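# Open the tuck-front mailer box and leave it standing

## Task

Get the box open so that it rests upright with its walls still standing, then release it and pull the grippers away; the result only counts if the box stays that way without the robot holding anything in place.

## Robot and tools

The robot has two arms, left_arm and right_arm, each with six joints and a parallel gripper. A camera view or zoom does not tell you which arm is which by image side; the names are just labels. In the shared scene frame the origin sits on the table top midway between the arms, +x runs out over the table, +z points up, and left_arm is on the +y side. Do not push, knock or drop anything off the table, and never let the two arms collide or press on each other.

Tools:

execute_actions takes "actions", a list holding at most one item, plus an optional boolean "pictures" (images come with each result unless you set it false). An empty list only reports the current state. An action item has "rows" (1 to 15 rows) and "steps" (1 to 15, default 15); each control step lasts 1/30 s, each row is used for one step, and the last row repeats to fill the remaining steps. A wait item has only "steps" (up to 300) and sends nothing new; it returns once that many steps have passed since the previous result, counting the time spent composing the reply.

Every row is one flat list of 14 numbers covering both arms, even if only one should move: first left_arm's waist, shoulder, elbow, wrist pitch, wrist yaw, wrist roll, then its opening, then the same seven for right_arm. The six joint values are absolute target angles in radians, in the same form as the Joint positions line, not offsets. Stated ranges per arm: waist -2.618 to 3.054, shoulder 0.000 to 3.142, elbow 0.000 to 3.142, wrist pitch -1.571 to 1.571, wrist yaw -1.571 to 1.571, wrist roll -2.094 to 2.094. True limits may differ by up to 0.036 rad either way. A call is rejected, sending nothing, when a target sits more than 0.036 rad beyond a stated end and also farther out than the last reported angle. Targets beyond the real end are clipped to it, and the result may then report "joint sent to its limit" (possibly about an earlier, still running action); missing that line does not prove more travel is available. The opening is an absolute value from -1 (closed) to +1 (fully open, about 0.087 m between pads).

Motion details: each joint's target is kept within a lead of its measured angle per step (waist 0.202, shoulder 0.258, elbow 0.238, wrist pitch 0.573, wrist yaw and roll 0.522 rad), and if the targets would shift the gripper more than 70 mm from where it is, all are scaled back, so big moves take several calls. Friction can leave a joint up to about 0.031 rad short, and smaller changes may not move it at all. Between calls the arms keep heading for the last row sent until they have all nearly stopped or a step is HELD; after that, only a new action moves them on. Fingers already moving keep moving.

zoom_image takes "camera" (cam_high, cam_low, cam_left_wrist or cam_right_wrist, each 896x504) and "region" [x0, y0, x1, y1] in that camera's pixels, origin top-left, at most 504 by 504; it gives a sharper crop of the latest image.

show_instructions takes nothing and displays the reference pages for the scene (here a tuck-front mailer box illustration), useful for seeing how the lid tucks in.

finished_scene takes "scene", the number of the current scene; it ends and grades that scene irreversibly. Replying without any tool call also ends things, so always call a tool.

Reading results: the state line lists, for left_arm then right_arm, end_effector_position (metres, scene frame) and end_effector_quat_wxyz; these can be off, more so at long reach. The gripper's fingers point along its +z axis and close along its y axis; the reported position is between the pads, just under 1 cm behind the tips. Joint positions and Joint velocities give each arm's six joints (rad, rad/s) followed by pad gap (m, m/s). grip_measured shows the finger opening on the command scale; each gripper may read off by up to about 1 mm. To hold something, command about 0.02 below grip_measured for a firm grip, less for a lighter one; fast closes can squeeze hard enough to force the fingers open. "joint command not followed" means the clearance check altered or blocked some joint targets while the rest of the row ran. HELD marks steps where your row, or part of it, was not sent.

Motor heat: holding loads heats motors even while you are thinking. A MOTOR HOT line appears from 75 °C; at 90 °C that arm is halted for 10 seconds, and at 100 °C it goes limp and drops whatever it holds. These appear as OVER-TEMPERATURE FAULT lines; avoid long holds.

Good practice: lift the lid gently, keep the box upright and its side walls intact, avoid slams or hard pushes, then open the grippers and move both arms well clear before ending. Quick, smooth, low-effort motion is preferred.

Each tool is called after ">>>" as name([rows], argument=value, ...), one row to a line, values as JSON.

Reference images:

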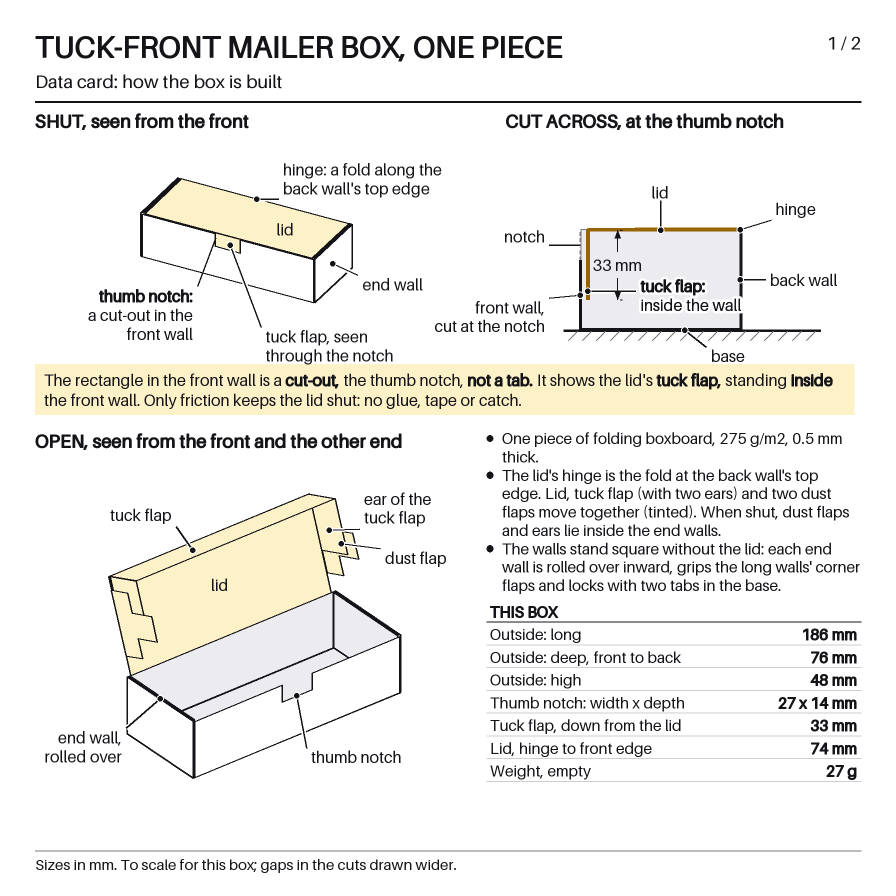

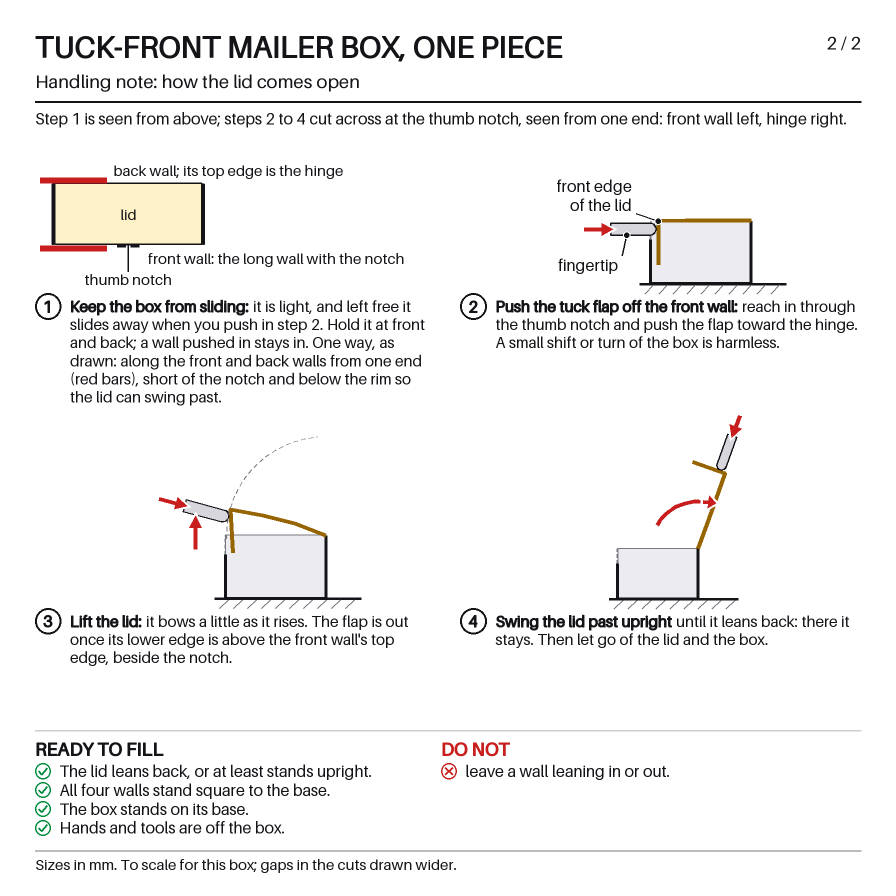

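## Session

>>> execute_actions(actions=[])

Scene clock: 0.00 s of 4600.00 s.
left_arm: end_effector_position=(+0.4204, +0.1881, +0.1272) grip_measured=+0.998 end_effector_quat_wxyz=(-0.188, +0.768, +0.486, +0.372) | right_arm: end_effector_position=(+0.3533, -0.6105, +0.2489) grip_measured=+0.982 end_effector_quat_wxyz=(+0.554, +0.183, +0.666, -0.465)
Joint positions: left_arm=[-0.797  2.204  1.792 -1.325 -0.848  1.254  0.087] | right_arm=[-0.606  1.59   0.93   0.715  0.563 -0.459  0.087]
Joint velocities: left_arm=[-0.012  0.002 -0.002  0.081  0.066  0.051 -0.   ] | right_arm=[-0.002 -0.012  0.007 -0.051 -0.066 -0.125 -0.   ]
Motor temperatures (°C, as the motors report them): left_arm=[20 19 21 22 23 21] | right_arm=[22 22 23 21 20 21]

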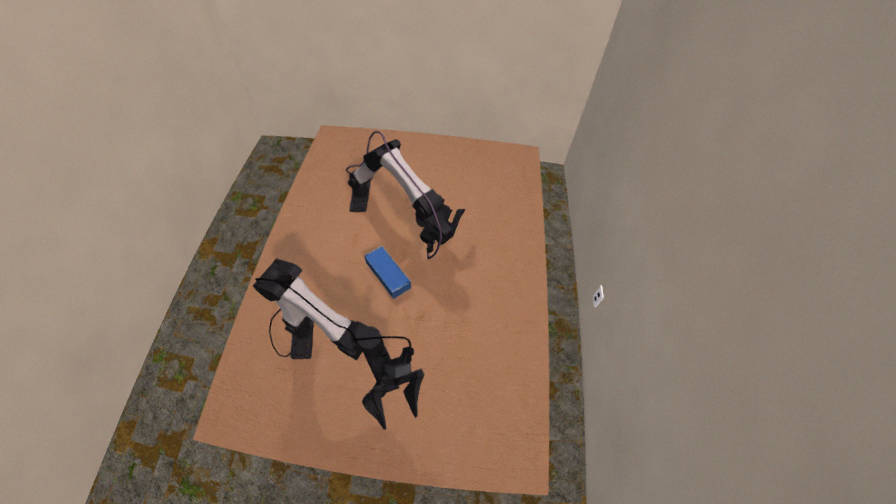

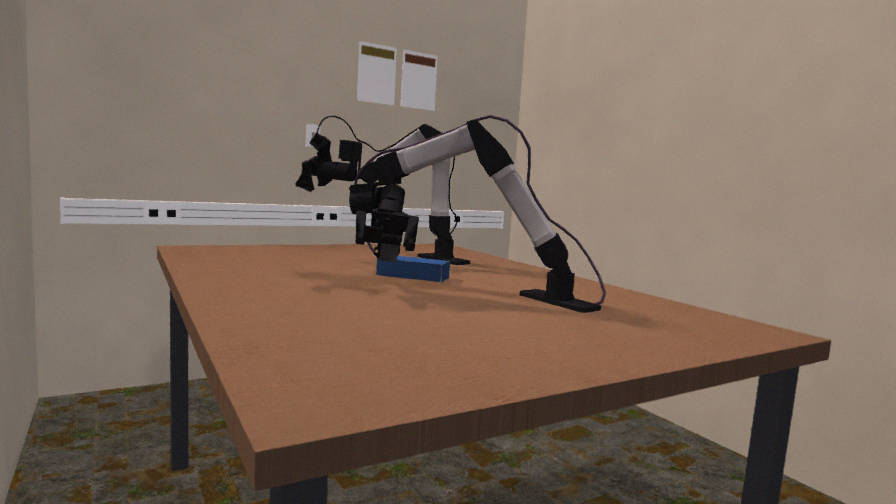

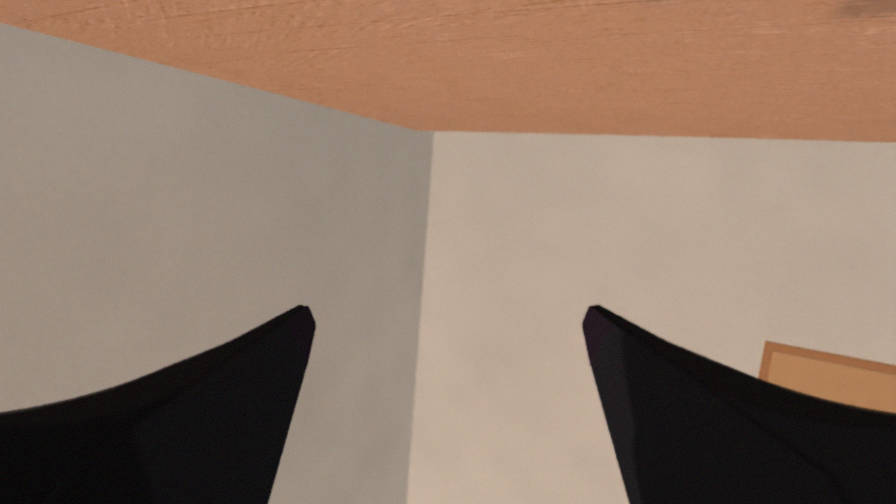

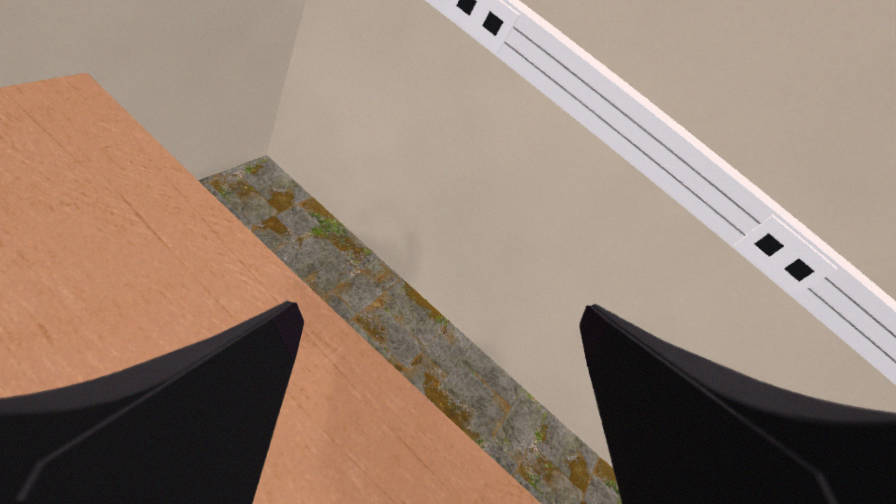

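>>> zoom_image(camera="cam_high", region=[320, 220, 460, 320])

>>> zoom_image(camera="cam_low", region=[340, 220, 500, 310])

Region (320, 220, 460, 320) of cam_high's 896x504 image, scaled by 3.600, with more detail than that image has; it fills the top 360 rows of this view, and the rest is white.

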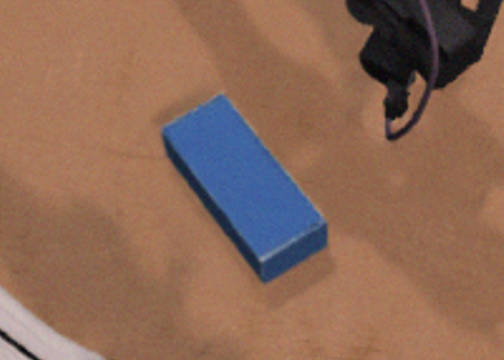

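Region (340, 220, 500, 310) of cam_low's 896x504 image, scaled by 3.150, with more detail than that image has; it fills the top 284 rows of this view, and the rest is white.

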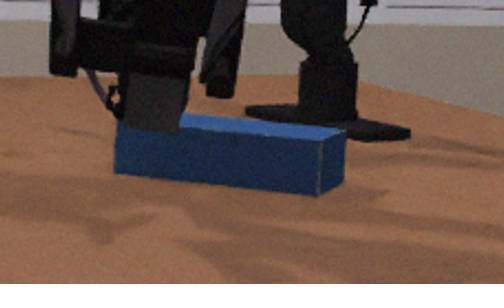

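>>> execute_actions([
  {"rows": [[-1.0,0.8,0.8,-0.6,0,0,1, 0.0,0.8,0.8,-0.4,0,0,1]], "steps": 15},
], pictures=false)

>>> execute_actions([
  {"steps": 45},
], pictures=false)

Scene clock: 8.07 s of 4600.00 s.
left_arm: end_effector_position=(+0.2118, +0.1067, +0.1200) grip_measured=+0.998 end_effector_quat_wxyz=(+0.309, +0.477, +0.819, -0.076) | right_arm: end_effector_position=(+0.3231, -0.3156, +0.2670) grip_measured=+0.982 end_effector_quat_wxyz=(+0.629, -0.040, +0.775, -0.050)
Joint positions: left_arm=[-1.007  1.134  0.857 -0.649 -0.076  0.186  0.087] | right_arm=[-0.1    0.984  0.844 -0.068  0.129 -0.103  0.087]
Joint velocities: left_arm=[-0.012 -2.586 -1.209  0.007  0.505 -1.179 -0.001] | right_arm=[ 1.165 -1.643 -0.144 -1.575 -0.623  0.388  0.   ]
Motor temperatures (°C, as the motors report them): left_arm=[20 22 22 22 23 21] | right_arm=[22 24 24 23 20 21]
Steps of this call (steps 1 to 90: nothing new was sent; then 4.57 s passed at rest; steps 91 to 105: all 15 steps of this action). Readings (joint positions):
91: left_arm=[-0.805 2.184 1.763 -1.279 -0.816 1.212] | right_arm=[-0.599 1.576 0.926 0.682 0.536 -0.428]
92: left_arm=[-0.821 2.147 1.711 -1.212 -0.762 1.155] | right_arm=[-0.582 1.546 0.910 0.628 0.497 -0.391]
94: left_arm=[-0.879 2.058 1.610 -1.086 -0.649 1.040] | right_arm=[-0.523 1.476 0.885 0.523 0.418 -0.327]
98: left_arm=[-0.985 1.801 1.364 -0.828 -0.351 0.734] | right_arm=[-0.381 1.316 0.861 0.308 0.285 -0.223]
105: the state above

Scene clock: 9.57 s of 4600.00 s.
left_arm: end_effector_position=(+0.1897, +0.1039, +0.1999) grip_measured=+0.998 end_effector_quat_wxyz=(+0.439, +0.380, +0.788, -0.204) | right_arm: end_effector_position=(+0.2550, -0.2701, +0.2427) grip_measured=+0.982 end_effector_quat_wxyz=(+0.569, -0.080, +0.817, +0.050)
Joint positions: left_arm=[-1.007  0.785  0.816 -0.592 -0.009  0.01   0.087] | right_arm=[-0.006  0.789  0.82  -0.386  0.012 -0.006  0.087]
Joint velocities: left_arm=[-0.002 -0.002  0.002 -0.022  0.007 -0.066 -0.   ] | right_arm=[ 0.002 -0.007 -0.007  0.007  0.007  0.022 -0.001]
Motor temperatures (°C, as the motors report them): left_arm=[20 22 22 22 23 21] | right_arm=[22 24 24 24 20 21]
Steps of this call (steps 1 to 30: the robot went on to your last target; steps 31 to 45: nothing new was sent). Readings (joint positions):
1: left_arm=[-1.007 1.046 0.827 -0.652 -0.062 0.151] | right_arm=[-0.063 0.927 0.840 -0.120 0.106 -0.088]
2: left_arm=[-1.007 0.959 0.813 -0.652 -0.051 0.123] | right_arm=[-0.034 0.873 0.837 -0.170 0.084 -0.072]
4: left_arm=[-1.007 0.827 0.813 -0.631 -0.036 0.082] | right_arm=[-0.008 0.804 0.836 -0.237 0.051 -0.049]
8: left_arm=[-1.007 0.778 0.816 -0.592 -0.020 0.039] | right_arm=[-0.006 0.789 0.830 -0.317 0.027 -0.024]
45: the state above
All arms were judged still, so your last target was given up. Only a new action makes them travel on or press farther. Fingers that are still opening or closing keep moving.

>>> execute_actions([
  {"rows": [[-1.0,0.8,0.8,-0.6,0,0,1, 0.2,0.75,0.75,-0.4,0,0,1],[-1.0,0.8,0.8,-0.6,0,0,1, 0.3,0.7,0.7,-0.4,0,0,1],[-1.0,0.8,0.8,-0.6,0,0,1, 0.4,0.7,0.65,-0.4,0,0,1],[-1.0,0.8,0.8,-0.6,0,0,1, 0.5,0.7,0.6,-0.4,0,0,1],[-1.0,0.8,0.8,-0.6,0,0,1, 0.6,0.7,0.55,-0.3,0,0,1],[-1.0,0.8,0.8,-0.6,0,0,1, 0.7,0.7,0.5,-0.2,0,0,1]], "steps": 15},
], pictures=false)

>>> execute_actions([
  {"steps": 15},
])

Scene clock: 18.37 s of 4600.00 s.
left_arm: end_effector_position=(+0.1897, +0.1039, +0.1999) grip_measured=+0.998 end_effector_quat_wxyz=(+0.439, +0.380, +0.788, -0.204) | right_arm: end_effector_position=(+0.1372, -0.1076, +0.1497) grip_measured=+0.982 end_effector_quat_wxyz=(+0.481, -0.369, +0.760, +0.233)
Joint positions: left_arm=[-1.007  0.785  0.816 -0.592 -0.009  0.01   0.087] | right_arm=[ 0.695  0.706  0.503 -0.239 -0.003 -0.002  0.087]
Joint velocities: left_arm=[-0.007 -0.002 -0.007 -0.022  0.037  0.051 -0.   ] | right_arm=[ 0.007 -0.007  0.012  0.256 -0.095 -0.051  0.   ]
Motor temperatures (°C, as the motors report them): left_arm=[20 21 23 23 23 21] | right_arm=[22 23 25 25 20 21]
Steps of this call (steps 1 to 90: nothing new was sent; then 5.30 s passed at rest; steps 91 to 105: all 15 steps of this action). Readings (joint positions):
91: left_arm=[-1.007 0.785 0.816 -0.592 -0.009 0.010] | right_arm=[0.024 0.786 0.814 -0.382 0.026 -0.003]
92: left_arm=[-1.007 0.785 0.816 -0.592 -0.009 0.010] | right_arm=[0.092 0.771 0.793 -0.374 0.026 -0.003]
94: left_arm=[-1.007 0.785 0.816 -0.592 -0.009 0.010] | right_arm=[0.239 0.726 0.719 -0.369 0.018 -0.003]
98: left_arm=[-1.007 0.785 0.816 -0.592 -0.009 0.010] | right_arm=[0.531 0.706 0.539 -0.297 0.011 -0.002]
105: the state above

Scene clock: 18.87 s of 4600.00 s.
left_arm: end_effector_position=(+0.1897, +0.1039, +0.1999) grip_measured=+0.998 end_effector_quat_wxyz=(+0.439, +0.380, +0.788, -0.204) | right_arm: end_effector_position=(+0.1396, -0.1046, +0.1554) grip_measured=+0.982 end_effector_quat_wxyz=(+0.492, -0.366, +0.754, +0.238)
Joint positions: left_arm=[-1.007  0.785  0.816 -0.592 -0.009  0.01   0.087] | right_arm=[ 0.695  0.706  0.503 -0.212 -0.003 -0.002  0.087]
Joint velocities: left_arm=[ 0.002 -0.002 -0.002 -0.037 -0.007 -0.007  0.001] | right_arm=[ 0.002  0.012 -0.007  0.051  0.095 -0.095 -0.   ]
Motor temperatures (°C, as the motors report them): left_arm=[20 21 23 24 23 21] | right_arm=[22 23 25 25 20 21]
Steps of this call (steps 1 to 15: the robot went on to your last target). Readings (joint positions):
1: left_arm=[-1.007 0.785 0.816 -0.592 -0.009 0.010] | right_arm=[0.695 0.706 0.503 -0.233 -0.003 -0.002]
2: left_arm=[-1.007 0.785 0.816 -0.592 -0.009 0.010] | right_arm=[0.695 0.706 0.503 -0.228 -0.003 -0.002]
4: left_arm=[-1.007 0.785 0.816 -0.592 -0.009 0.010] | right_arm=[0.695 0.706 0.503 -0.221 -0.003 -0.002]
8: left_arm=[-1.007 0.785 0.816 -0.592 -0.009 0.010] | right_arm=[0.695 0.706 0.503 -0.215 -0.003 -0.002]
15: the state above

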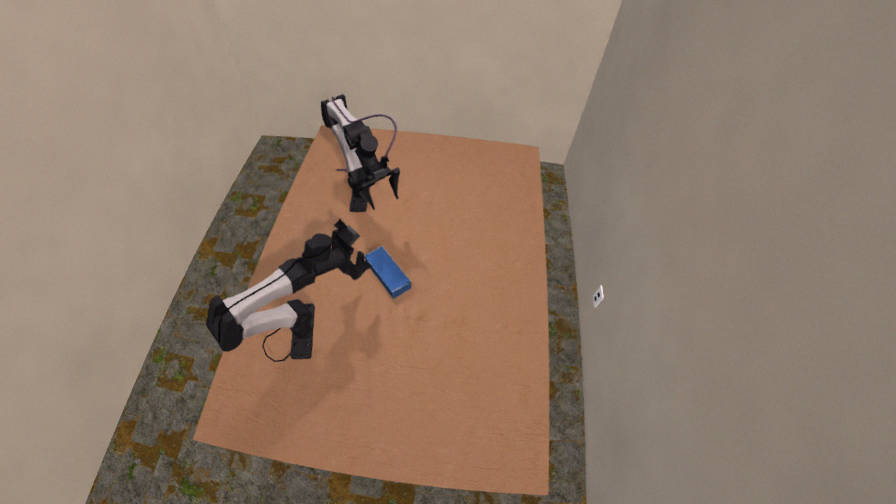

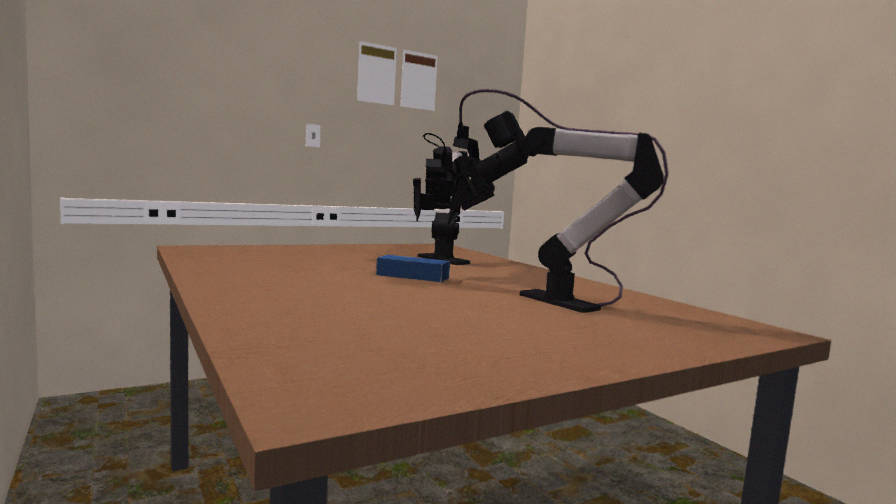

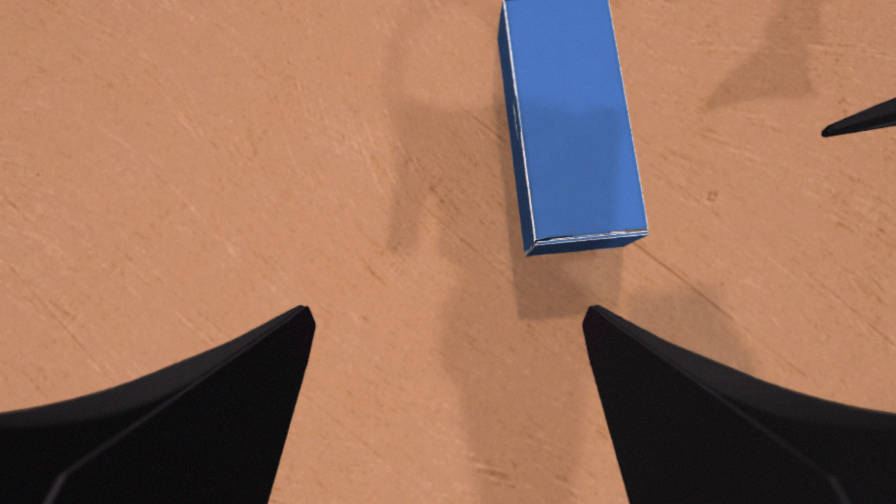

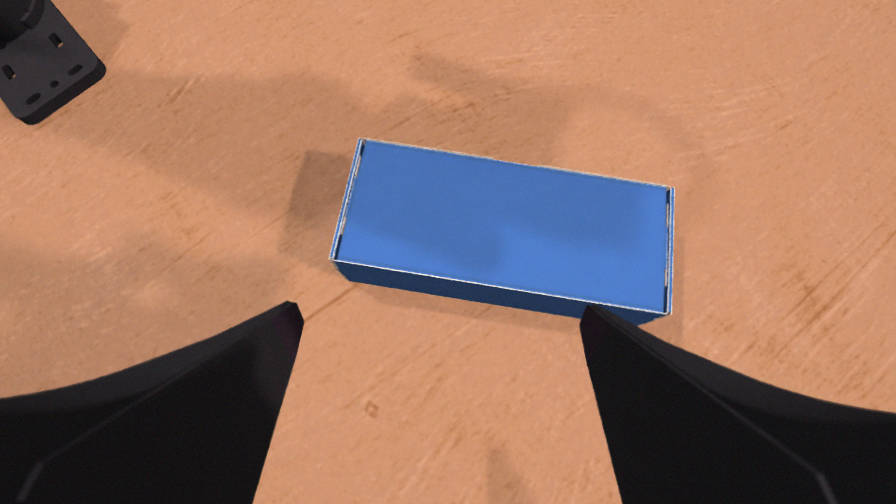

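>>> execute_actions([
  {"rows": [[-1.01,0.83,0.86,-0.62,0,0,1, 0.66,0.7,0.52,-0.2,0,0,1],[-1.02,0.88,0.91,-0.65,0,-0.01,1, 0.62,0.7,0.54,-0.2,0,0,1],[-1.02,0.94,0.96,-0.68,0,-0.02,1, 0.57,0.7,0.56,-0.2,0,0,1],[-1.03,0.99,1.01,-0.71,0,-0.03,1, 0.52,0.7,0.58,-0.2,0,0,1],[-1.04,1.05,1.06,-0.74,0,-0.04,1, 0.47,0.7,0.6,-0.2,0,0,1],[-1.04,1.10,1.11,-0.77,0,-0.05,1, 0.42,0.7,0.6,-0.2,0,0,1],[-1.05,1.16,1.16,-0.80,0,-0.06,1, 0.37,0.7,0.6,-0.2,0,0,1],[-1.05,1.21,1.21,-0.83,0,-0.07,1, 0.32,0.7,0.6,-0.2,0,0,1],[-1.06,1.26,1.26,-0.86,0,-0.08,1, 0.27,0.7,0.6,-0.2,0,0,1],[-1.07,1.32,1.31,-0.89,0,-0.09,1, 0.22,0.7,0.6,-0.2,0,0,1],[-1.07,1.37,1.36,-0.92,0,-0.10,1, 0.17,0.7,0.6,-0.2,0,0,1],[-1.08,1.42,1.41,-0.95,0,-0.11,1, 0.12,0.7,0.6,-0.2,0,0,1],[-1.08,1.48,1.46,-0.98,0,-0.12,1, 0.07,0.7,0.6,-0.2,0,0,1],[-1.09,1.53,1.51,-1.01,0,-0.13,1, 0.03,0.7,0.6,-0.2,0,0,1],[-1.09,1.58,1.57,-1.05,0,-0.14,1, 0.0,0.7,0.6,-0.2,0,0,1]], "steps": 15},
], pictures=false)

>>> execute_actions([
  {"rows": [[-1.10,1.64,1.62,-1.08,0,-0.15,1, 0,0.7,0.6,-0.2,0,0,1],[-1.10,1.70,1.68,-1.12,0,-0.16,1, 0,0.7,0.6,-0.2,0,0,1],[-1.11,1.76,1.73,-1.15,0,-0.17,1, 0,0.7,0.6,-0.2,0,0,1],[-1.12,1.82,1.79,-1.19,0,-0.18,1, 0,0.7,0.6,-0.2,0,0,1],[-1.12,1.88,1.85,-1.22,0,-0.19,1, 0,0.7,0.6,-0.2,0,0,1],[-1.13,1.94,1.90,-1.26,0,-0.20,1, 0,0.7,0.6,-0.2,0,0,1],[-1.14,2.00,1.96,-1.29,0,-0.21,1, 0,0.7,0.6,-0.2,0,0,1],[-1.14,2.06,2.02,-1.33,0,-0.22,1, 0,0.7,0.6,-0.2,0,0,1],[-1.15,2.12,2.07,-1.36,0,-0.23,1, 0,0.7,0.6,-0.2,0,0,1],[-1.16,2.18,2.13,-1.40,0,-0.24,1, 0,0.7,0.6,-0.2,0,0,1],[-1.16,2.23,2.18,-1.43,0,-0.25,1, 0,0.7,0.6,-0.2,0,0,1],[-1.17,2.28,2.23,-1.46,0,-0.26,1, 0,0.7,0.6,-0.2,0,0,1],[-1.175,2.32,2.27,-1.48,0,-0.266,1, 0,0.7,0.6,-0.2,0,0,1],[-1.18,2.36,2.30,-1.50,0,-0.266,1, 0,0.7,0.6,-0.2,0,0,1],[-1.18,2.38,2.322,-1.513,0,-0.266,1, 0,0.7,0.6,-0.2,0,0,1]], "steps": 15},
], pictures=false)

>>> execute_actions([
  {"steps": 15},
])

Scene clock: 37.50 s of 4600.00 s.
left_arm: end_effector_position=(+0.2283, +0.0110, +0.2151) grip_measured=+0.998 end_effector_quat_wxyz=(+0.288, +0.397, +0.856, -0.162) | right_arm: end_effector_position=(+0.2473, -0.2471, +0.1995) grip_measured=+0.982 end_effector_quat_wxyz=(+0.583, -0.111, +0.801, +0.080)
Joint positions: left_arm=[-1.072  1.474  1.473 -0.896 -0.007 -0.089  0.087] | right_arm=[ 0.067  0.706  0.589 -0.195 -0.002 -0.002  0.087]
Joint velocities: left_arm=[-0.129  1.521  1.526 -0.93  -0.007 -0.3    0.001] | right_arm=[-1.175 -0.002 -0.007  0.066  0.037 -0.051 -0.001]
Motor temperatures (°C, as the motors report them): left_arm=[20 20 24 25 23 21] | right_arm=[22 23 27 28 20 21]
Steps of this call (steps 1 to 15: the robot went on to your last target; steps 16 to 90: nothing new was sent; then 15.13 s passed at rest; steps 91 to 105: all 15 steps of this action). Readings (joint positions):
91: left_arm=[-1.007 0.788 0.821 -0.598 -0.009 0.010] | right_arm=[0.691 0.706 0.503 -0.211 -0.004 -0.002]
92: left_arm=[-1.007 0.803 0.840 -0.613 -0.009 0.009] | right_arm=[0.677 0.706 0.505 -0.212 -0.005 -0.002]
94: left_arm=[-1.009 0.877 0.918 -0.648 -0.009 0.001] | right_arm=[0.609 0.706 0.522 -0.215 -0.008 -0.002]
98: left_arm=[-1.032 1.096 1.125 -0.712 -0.008 -0.026] | right_arm=[0.410 0.706 0.581 -0.203 -0.006 -0.002]
105: the state above

Scene clock: 38.00 s of 4600.00 s.
left_arm: end_effector_position=(+0.2339, -0.0779, +0.1008) grip_measured=+0.998 end_effector_quat_wxyz=(+0.058, +0.398, +0.915, -0.039) | right_arm: end_effector_position=(+0.2517, -0.2651, +0.1995) grip_measured=+0.982 end_effector_quat_wxyz=(+0.585, -0.085, +0.804, +0.060)
Joint positions: left_arm=[-1.164  2.315  2.258 -1.374 -0.007 -0.231  0.087] | right_arm=[ 0.007  0.706  0.589 -0.195  0.002 -0.002  0.087]
Joint velocities: left_arm=[-0.159  1.14   0.828 -0.755 -0.051 -0.183 -0.   ] | right_arm=[-0.012  0.007  0.002 -0.081 -0.037 -0.022  0.   ]
Motor temperatures (°C, as the motors report them): left_arm=[20 21 24 25 23 21] | right_arm=[22 23 27 28 20 21]
Steps of this call (steps 1 to 15: all 15 steps of this action). Readings (joint positions):
1: left_arm=[-1.077 1.528 1.526 -0.928 -0.007 -0.099] | right_arm=[0.034 0.706 0.589 -0.195 0.000 -0.002]
2: left_arm=[-1.082 1.583 1.581 -0.961 -0.007 -0.109] | right_arm=[0.016 0.706 0.589 -0.195 0.002 -0.002]
4: left_arm=[-1.093 1.695 1.692 -1.025 -0.007 -0.128] | right_arm=[0.007 0.706 0.589 -0.195 0.002 -0.002]
8: left_arm=[-1.119 1.931 1.920 -1.157 -0.007 -0.168] | right_arm=[0.007 0.706 0.589 -0.195 0.002 -0.002]
15: the state above

Scene clock: 38.50 s of 4600.00 s.
left_arm: end_effector_position=(+0.2183, -0.0620, +0.0873) grip_measured=+0.998 end_effector_quat_wxyz=(+0.002, +0.393, +0.920, +0.002) | right_arm: end_effector_position=(+0.2517, -0.2651, +0.1995) grip_measured=+0.982 end_effector_quat_wxyz=(+0.585, -0.085, +0.804, +0.060)
Joint positions: left_arm=[-1.175  2.383  2.31  -1.497 -0.005 -0.255  0.087] | right_arm=[ 0.007  0.706  0.589 -0.195  0.002 -0.002  0.087]
Joint velocities: left_arm=[ 0.007  0.002 -0.017 -0.051 -0.022 -0.007  0.   ] | right_arm=[ 0.007 -0.007 -0.012 -0.051  0.037  0.066  0.001]
Motor temperatures (°C, as the motors report them): left_arm=[20 21 24 25 23 21] | right_arm=[22 23 27 28 20 21]
Steps of this call (steps 1 to 15: the robot went on to your last target). Readings (joint positions):
1: left_arm=[-1.169 2.348 2.279 -1.395 -0.007 -0.236] | right_arm=[0.007 0.706 0.589 -0.195 0.002 -0.002]
2: left_arm=[-1.172 2.371 2.287 -1.412 -0.006 -0.240] | right_arm=[0.007 0.706 0.589 -0.195 0.002 -0.002]
4: left_arm=[-1.175 2.391 2.290 -1.446 -0.005 -0.245] | right_arm=[0.007 0.706 0.589 -0.195 0.002 -0.002]
8: left_arm=[-1.175 2.390 2.304 -1.483 -0.005 -0.252] | right_arm=[0.007 0.706 0.589 -0.195 0.002 -0.002]
15: the state above

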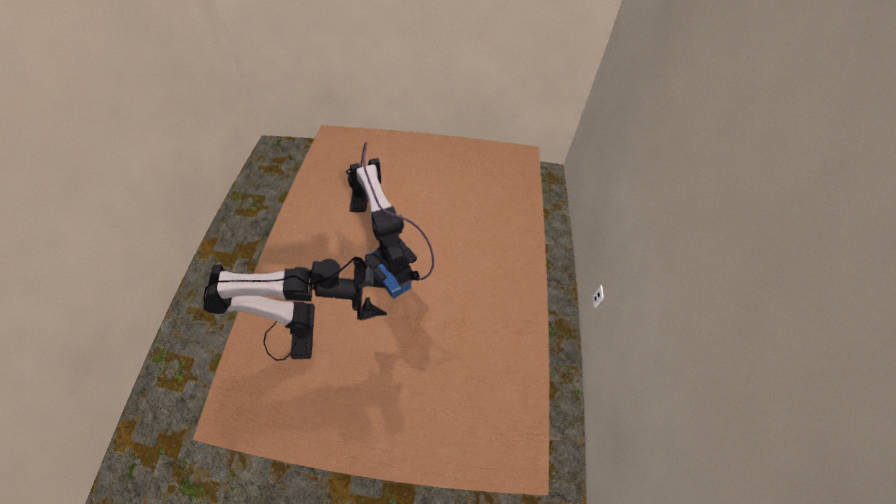

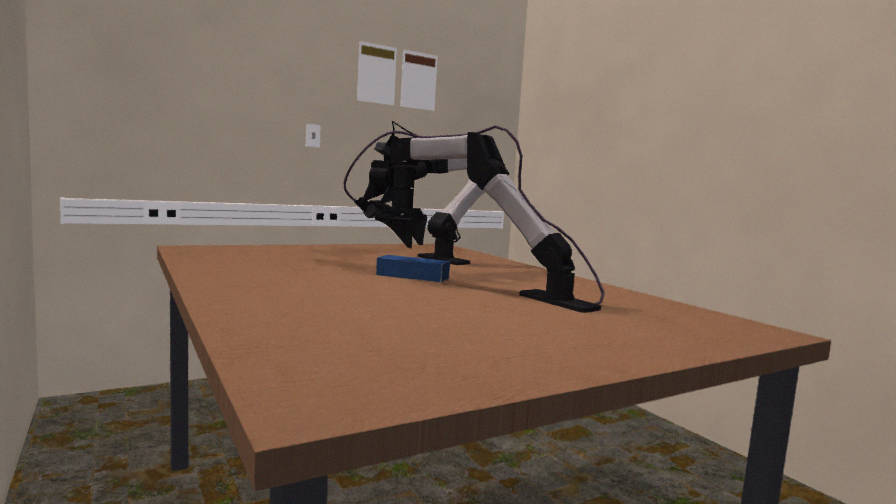

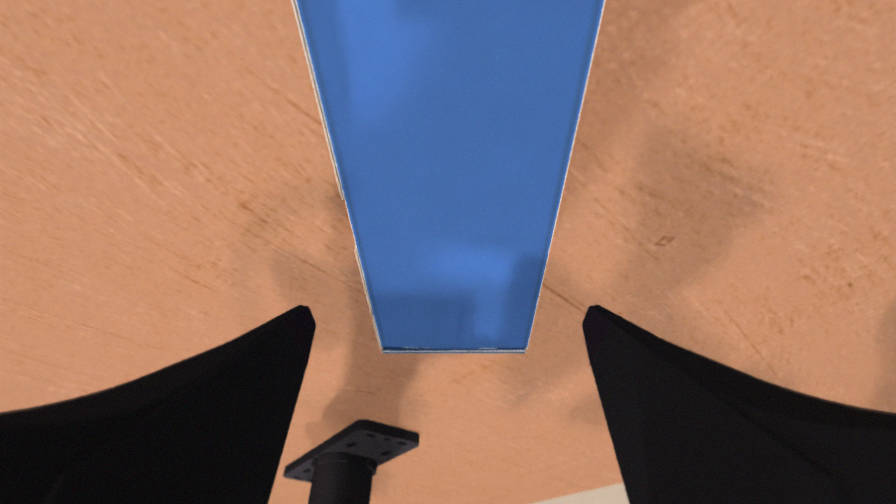

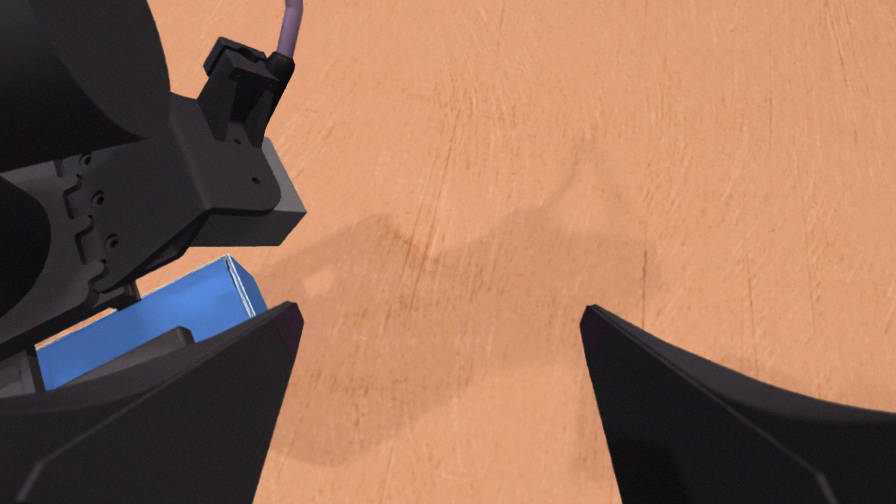

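>>> execute_actions([
  {"rows": [[-1.18,2.378,2.29,-1.48,0,-0.26,1, -0.04,0.7,0.6,-0.2,0,0,1],[-1.18,2.375,2.27,-1.46,0,-0.26,1, -0.08,0.7,0.6,-0.2,0,0,1],[-1.18,2.372,2.25,-1.44,0,-0.26,1, -0.12,0.7,0.6,-0.2,0,0,1],[-1.18,2.37,2.23,-1.42,0,-0.26,1, -0.16,0.7,0.6,-0.2,0,0,1],[-1.18,2.367,2.21,-1.40,0,-0.26,1, -0.2,0.7,0.6,-0.2,0,0,1],[-1.18,2.365,2.19,-1.38,0,-0.26,1, -0.24,0.7,0.6,-0.2,0,0,1],[-1.18,2.363,2.17,-1.36,0,-0.26,1, -0.28,0.7,0.6,-0.2,0,0,1],[-1.18,2.36,2.15,-1.345,0,-0.26,1, -0.32,0.7,0.6,-0.2,0,0,1],[-1.18,2.36,2.146,-1.345,0,-0.26,1, -0.36,0.7,0.6,-0.2,0,0,1],[-1.18,2.36,2.146,-1.345,0,-0.26,1, -0.4,0.7,0.6,-0.2,0,0,1]], "steps": 15},
])

Scene clock: 43.03 s of 4600.00 s.
left_arm: end_effector_position=(+0.2181, -0.0617, +0.0587) grip_measured=+0.998 end_effector_quat_wxyz=(+0.001, +0.392, +0.920, +0.002) | right_arm: end_effector_position=(+0.2528, -0.3818, +0.1995) grip_measured=+0.982 end_effector_quat_wxyz=(+0.586, +0.076, +0.805, -0.057)
Joint positions: left_arm=[-1.175  2.364  2.162 -1.37  -0.005 -0.256  0.087] | right_arm=[-0.393  0.706  0.589 -0.195  0.001 -0.002  0.087]
Joint velocities: left_arm=[ 0.002 -0.002  0.012  0.125  0.022  0.037 -0.001] | right_arm=[-0.027 -0.027 -0.007 -0.022 -0.095 -0.037  0.   ]
Motor temperatures (°C, as the motors report them): left_arm=[20 23 25 25 23 21] | right_arm=[22 23 28 29 20 21]
Steps of this call (steps 1 to 15: the robot went on to your last target; steps 16 to 90: nothing new was sent; then 1.03 s passed at rest; steps 91 to 105: all 15 steps of this action). Readings (joint positions):
91: left_arm=[-1.175 2.383 2.310 -1.501 -0.005 -0.256] | right_arm=[0.001 0.706 0.589 -0.195 -0.000 -0.002]
92: left_arm=[-1.175 2.382 2.306 -1.495 -0.005 -0.256] | right_arm=[-0.017 0.706 0.589 -0.195 -0.002 -0.002]
94: left_arm=[-1.175 2.375 2.281 -1.473 -0.005 -0.256] | right_arm=[-0.084 0.706 0.589 -0.195 -0.003 -0.002]
98: left_arm=[-1.175 2.365 2.206 -1.417 -0.005 -0.256] | right_arm=[-0.246 0.706 0.589 -0.195 -0.003 -0.002]
105: the state above

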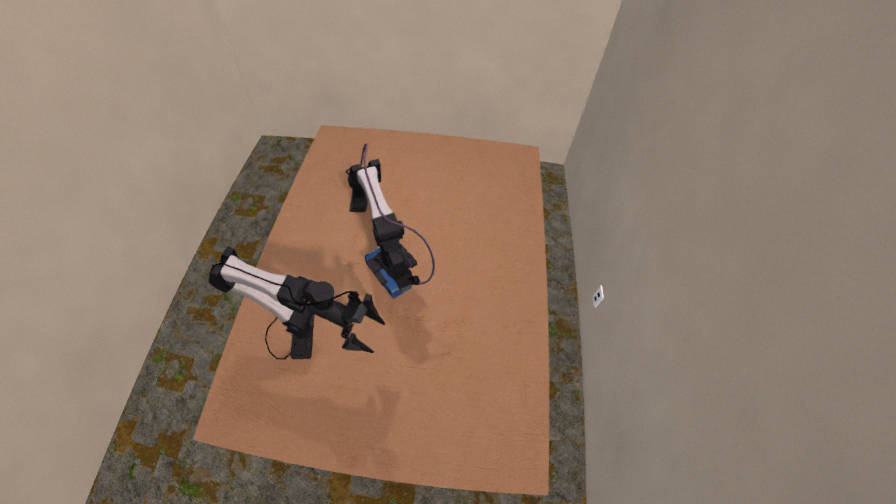

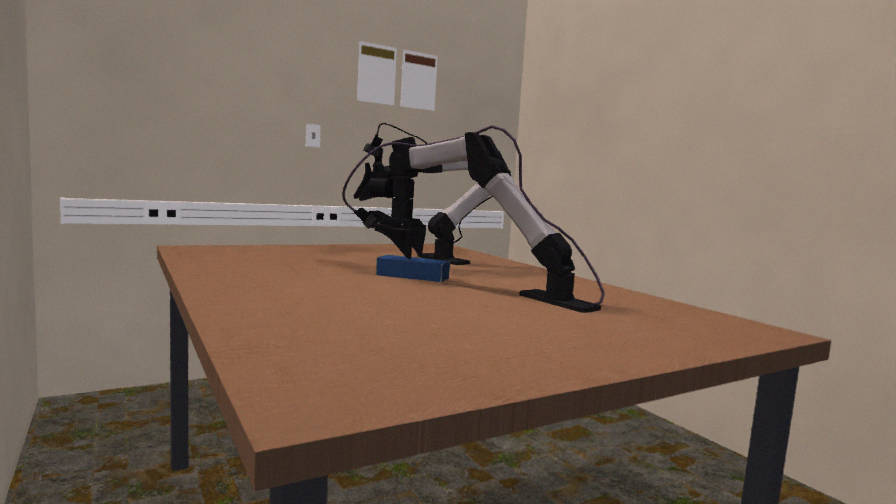

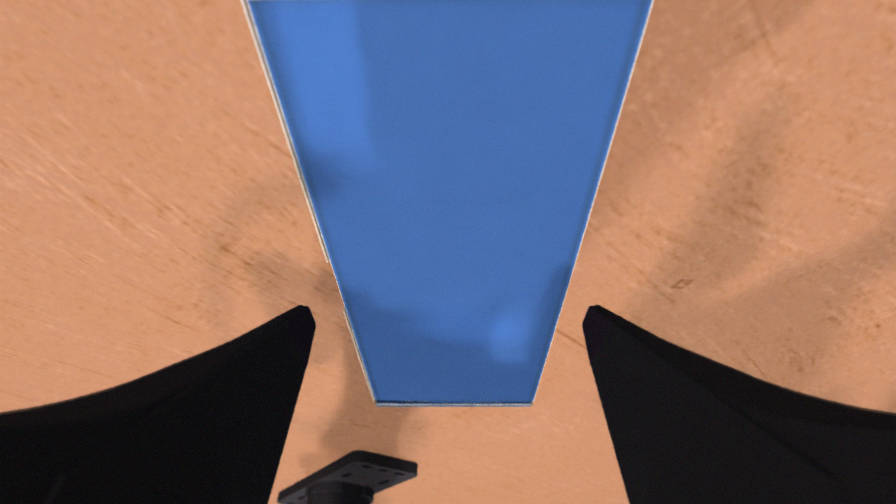

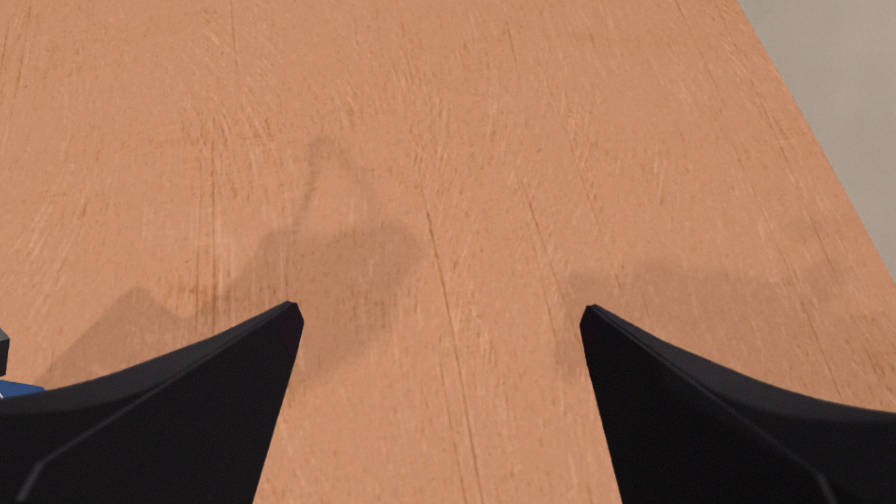

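>>> execute_actions([
  {"rows": [[-1.18,2.362,2.13,-1.33,0,-0.26,1, -0.4,0.7,0.6,-0.2,0,0,1],[-1.18,2.363,2.115,-1.315,0,-0.26,1, -0.4,0.7,0.6,-0.2,0,0,1],[-1.18,2.364,2.10,-1.30,0,-0.26,1, -0.4,0.7,0.6,-0.2,0,0,1],[-1.18,2.365,2.085,-1.285,0,-0.26,1, -0.4,0.7,0.6,-0.2,0,0,1],[-1.18,2.366,2.07,-1.27,0,-0.26,1, -0.4,0.7,0.6,-0.2,0,0,1],[-1.18,2.367,2.055,-1.255,0,-0.26,1, -0.4,0.7,0.6,-0.2,0,0,1],[-1.18,2.368,2.04,-1.24,0,-0.26,1, -0.4,0.7,0.6,-0.2,0,0,1],[-1.18,2.368,2.03,-1.23,0,-0.26,1, -0.4,0.7,0.6,-0.2,0,0,1],[-1.18,2.368,2.02,-1.225,0,-0.26,1, -0.4,0.7,0.6,-0.2,0,0,1]], "steps": 15},
])

>>> zoom_image(camera="cam_low", region=[330, 190, 490, 300])

Scene clock: 45.27 s of 4600.00 s.
left_arm: end_effector_position=(+0.2174, -0.0606, +0.0284) grip_measured=+0.998 end_effector_quat_wxyz=(+0.001, +0.392, +0.920, +0.003) | right_arm: end_effector_position=(+0.2528, -0.3818, +0.1995) grip_measured=+0.982 end_effector_quat_wxyz=(+0.586, +0.076, +0.805, -0.057)
Joint positions: left_arm=[-1.175  2.362  2.038 -1.248 -0.005 -0.256  0.087] | right_arm=[-0.393  0.706  0.589 -0.195  0.001 -0.002  0.087]
Joint velocities: left_arm=[ 0.017 -0.012  0.007  0.139  0.066 -0.007 -0.002] | right_arm=[-0.012 -0.012  0.007  0.007 -0.007  0.051  0.001]
Motor temperatures (°C, as the motors report them): left_arm=[20 24 25 25 23 21] | right_arm=[22 23 28 29 20 21]
Steps of this call (steps 1 to 30: the robot went on to your last target; steps 31 to 52: nothing new was sent; steps 53 to 67: all 15 steps of this action). Readings (joint positions):
53: left_arm=[-1.175 2.364 2.160 -1.352 -0.005 -0.256] | right_arm=[-0.393 0.706 0.589 -0.195 0.001 -0.002]
54: left_arm=[-1.175 2.364 2.155 -1.346 -0.005 -0.256] | right_arm=[-0.393 0.706 0.589 -0.195 0.001 -0.002]
56: left_arm=[-1.175 2.362 2.133 -1.328 -0.005 -0.256] | right_arm=[-0.393 0.706 0.589 -0.195 0.001 -0.002]
60: left_arm=[-1.175 2.362 2.071 -1.286 -0.005 -0.256] | right_arm=[-0.393 0.706 0.589 -0.195 0.001 -0.002]
67: the state above

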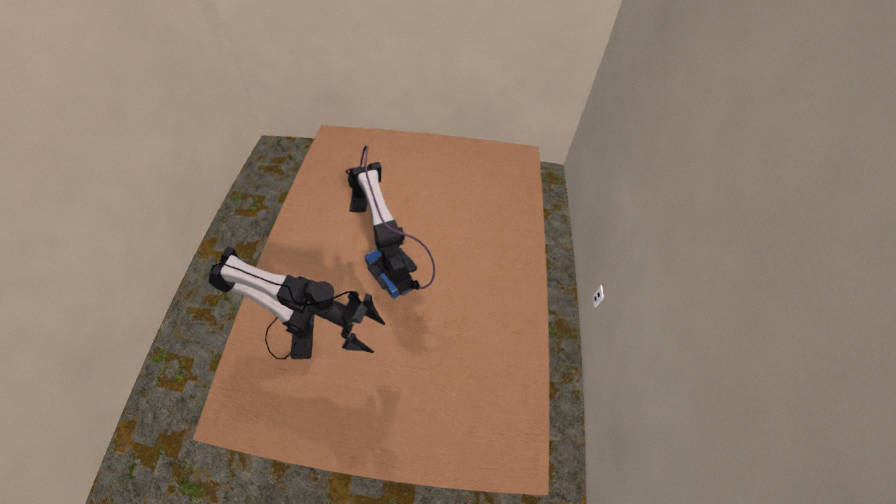

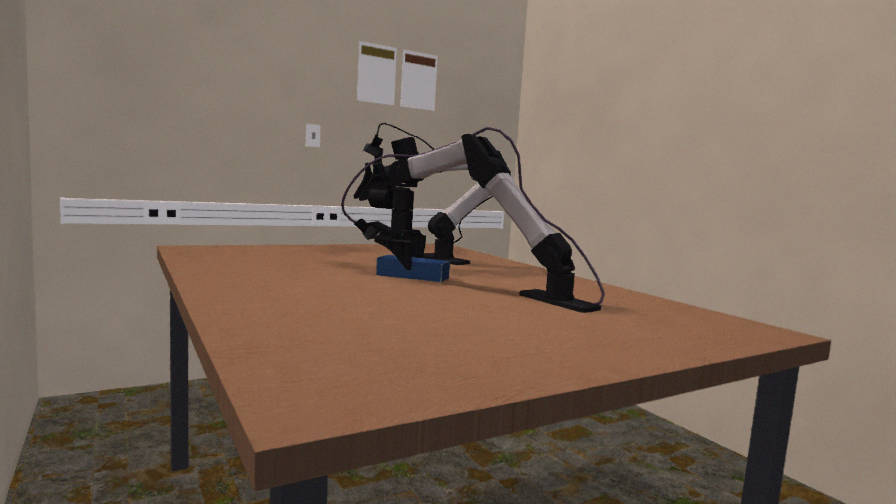

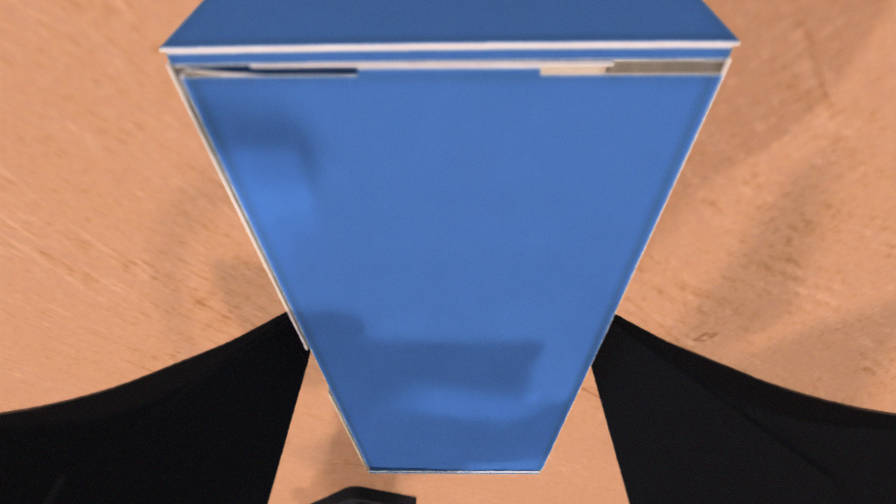

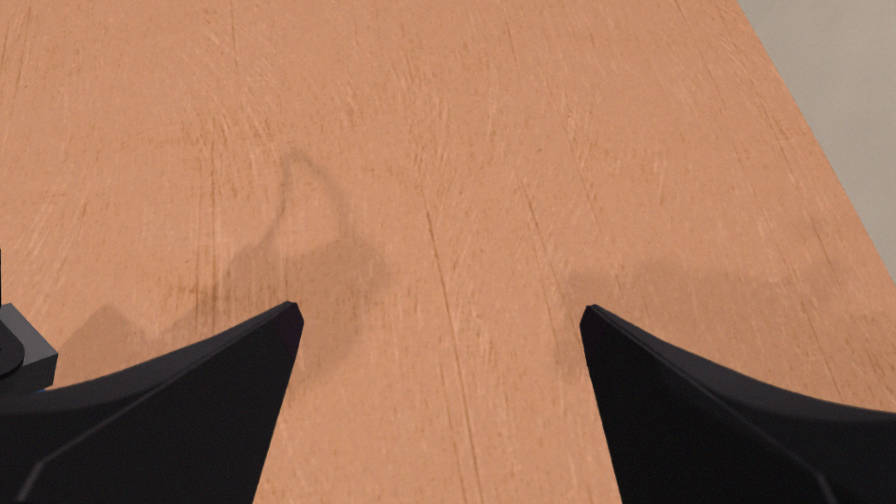

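Region (330, 190, 490, 300) of cam_low's 896x504 image, scaled by 3.150, with more detail than that image has; it fills the top 346 rows of this view, and the rest is white.

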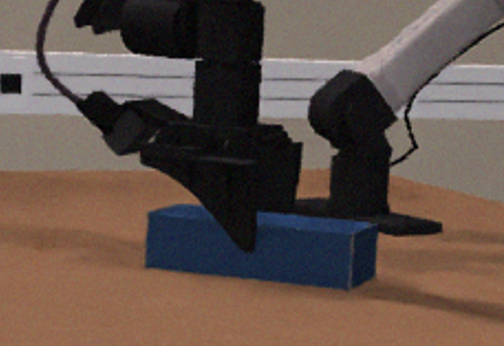

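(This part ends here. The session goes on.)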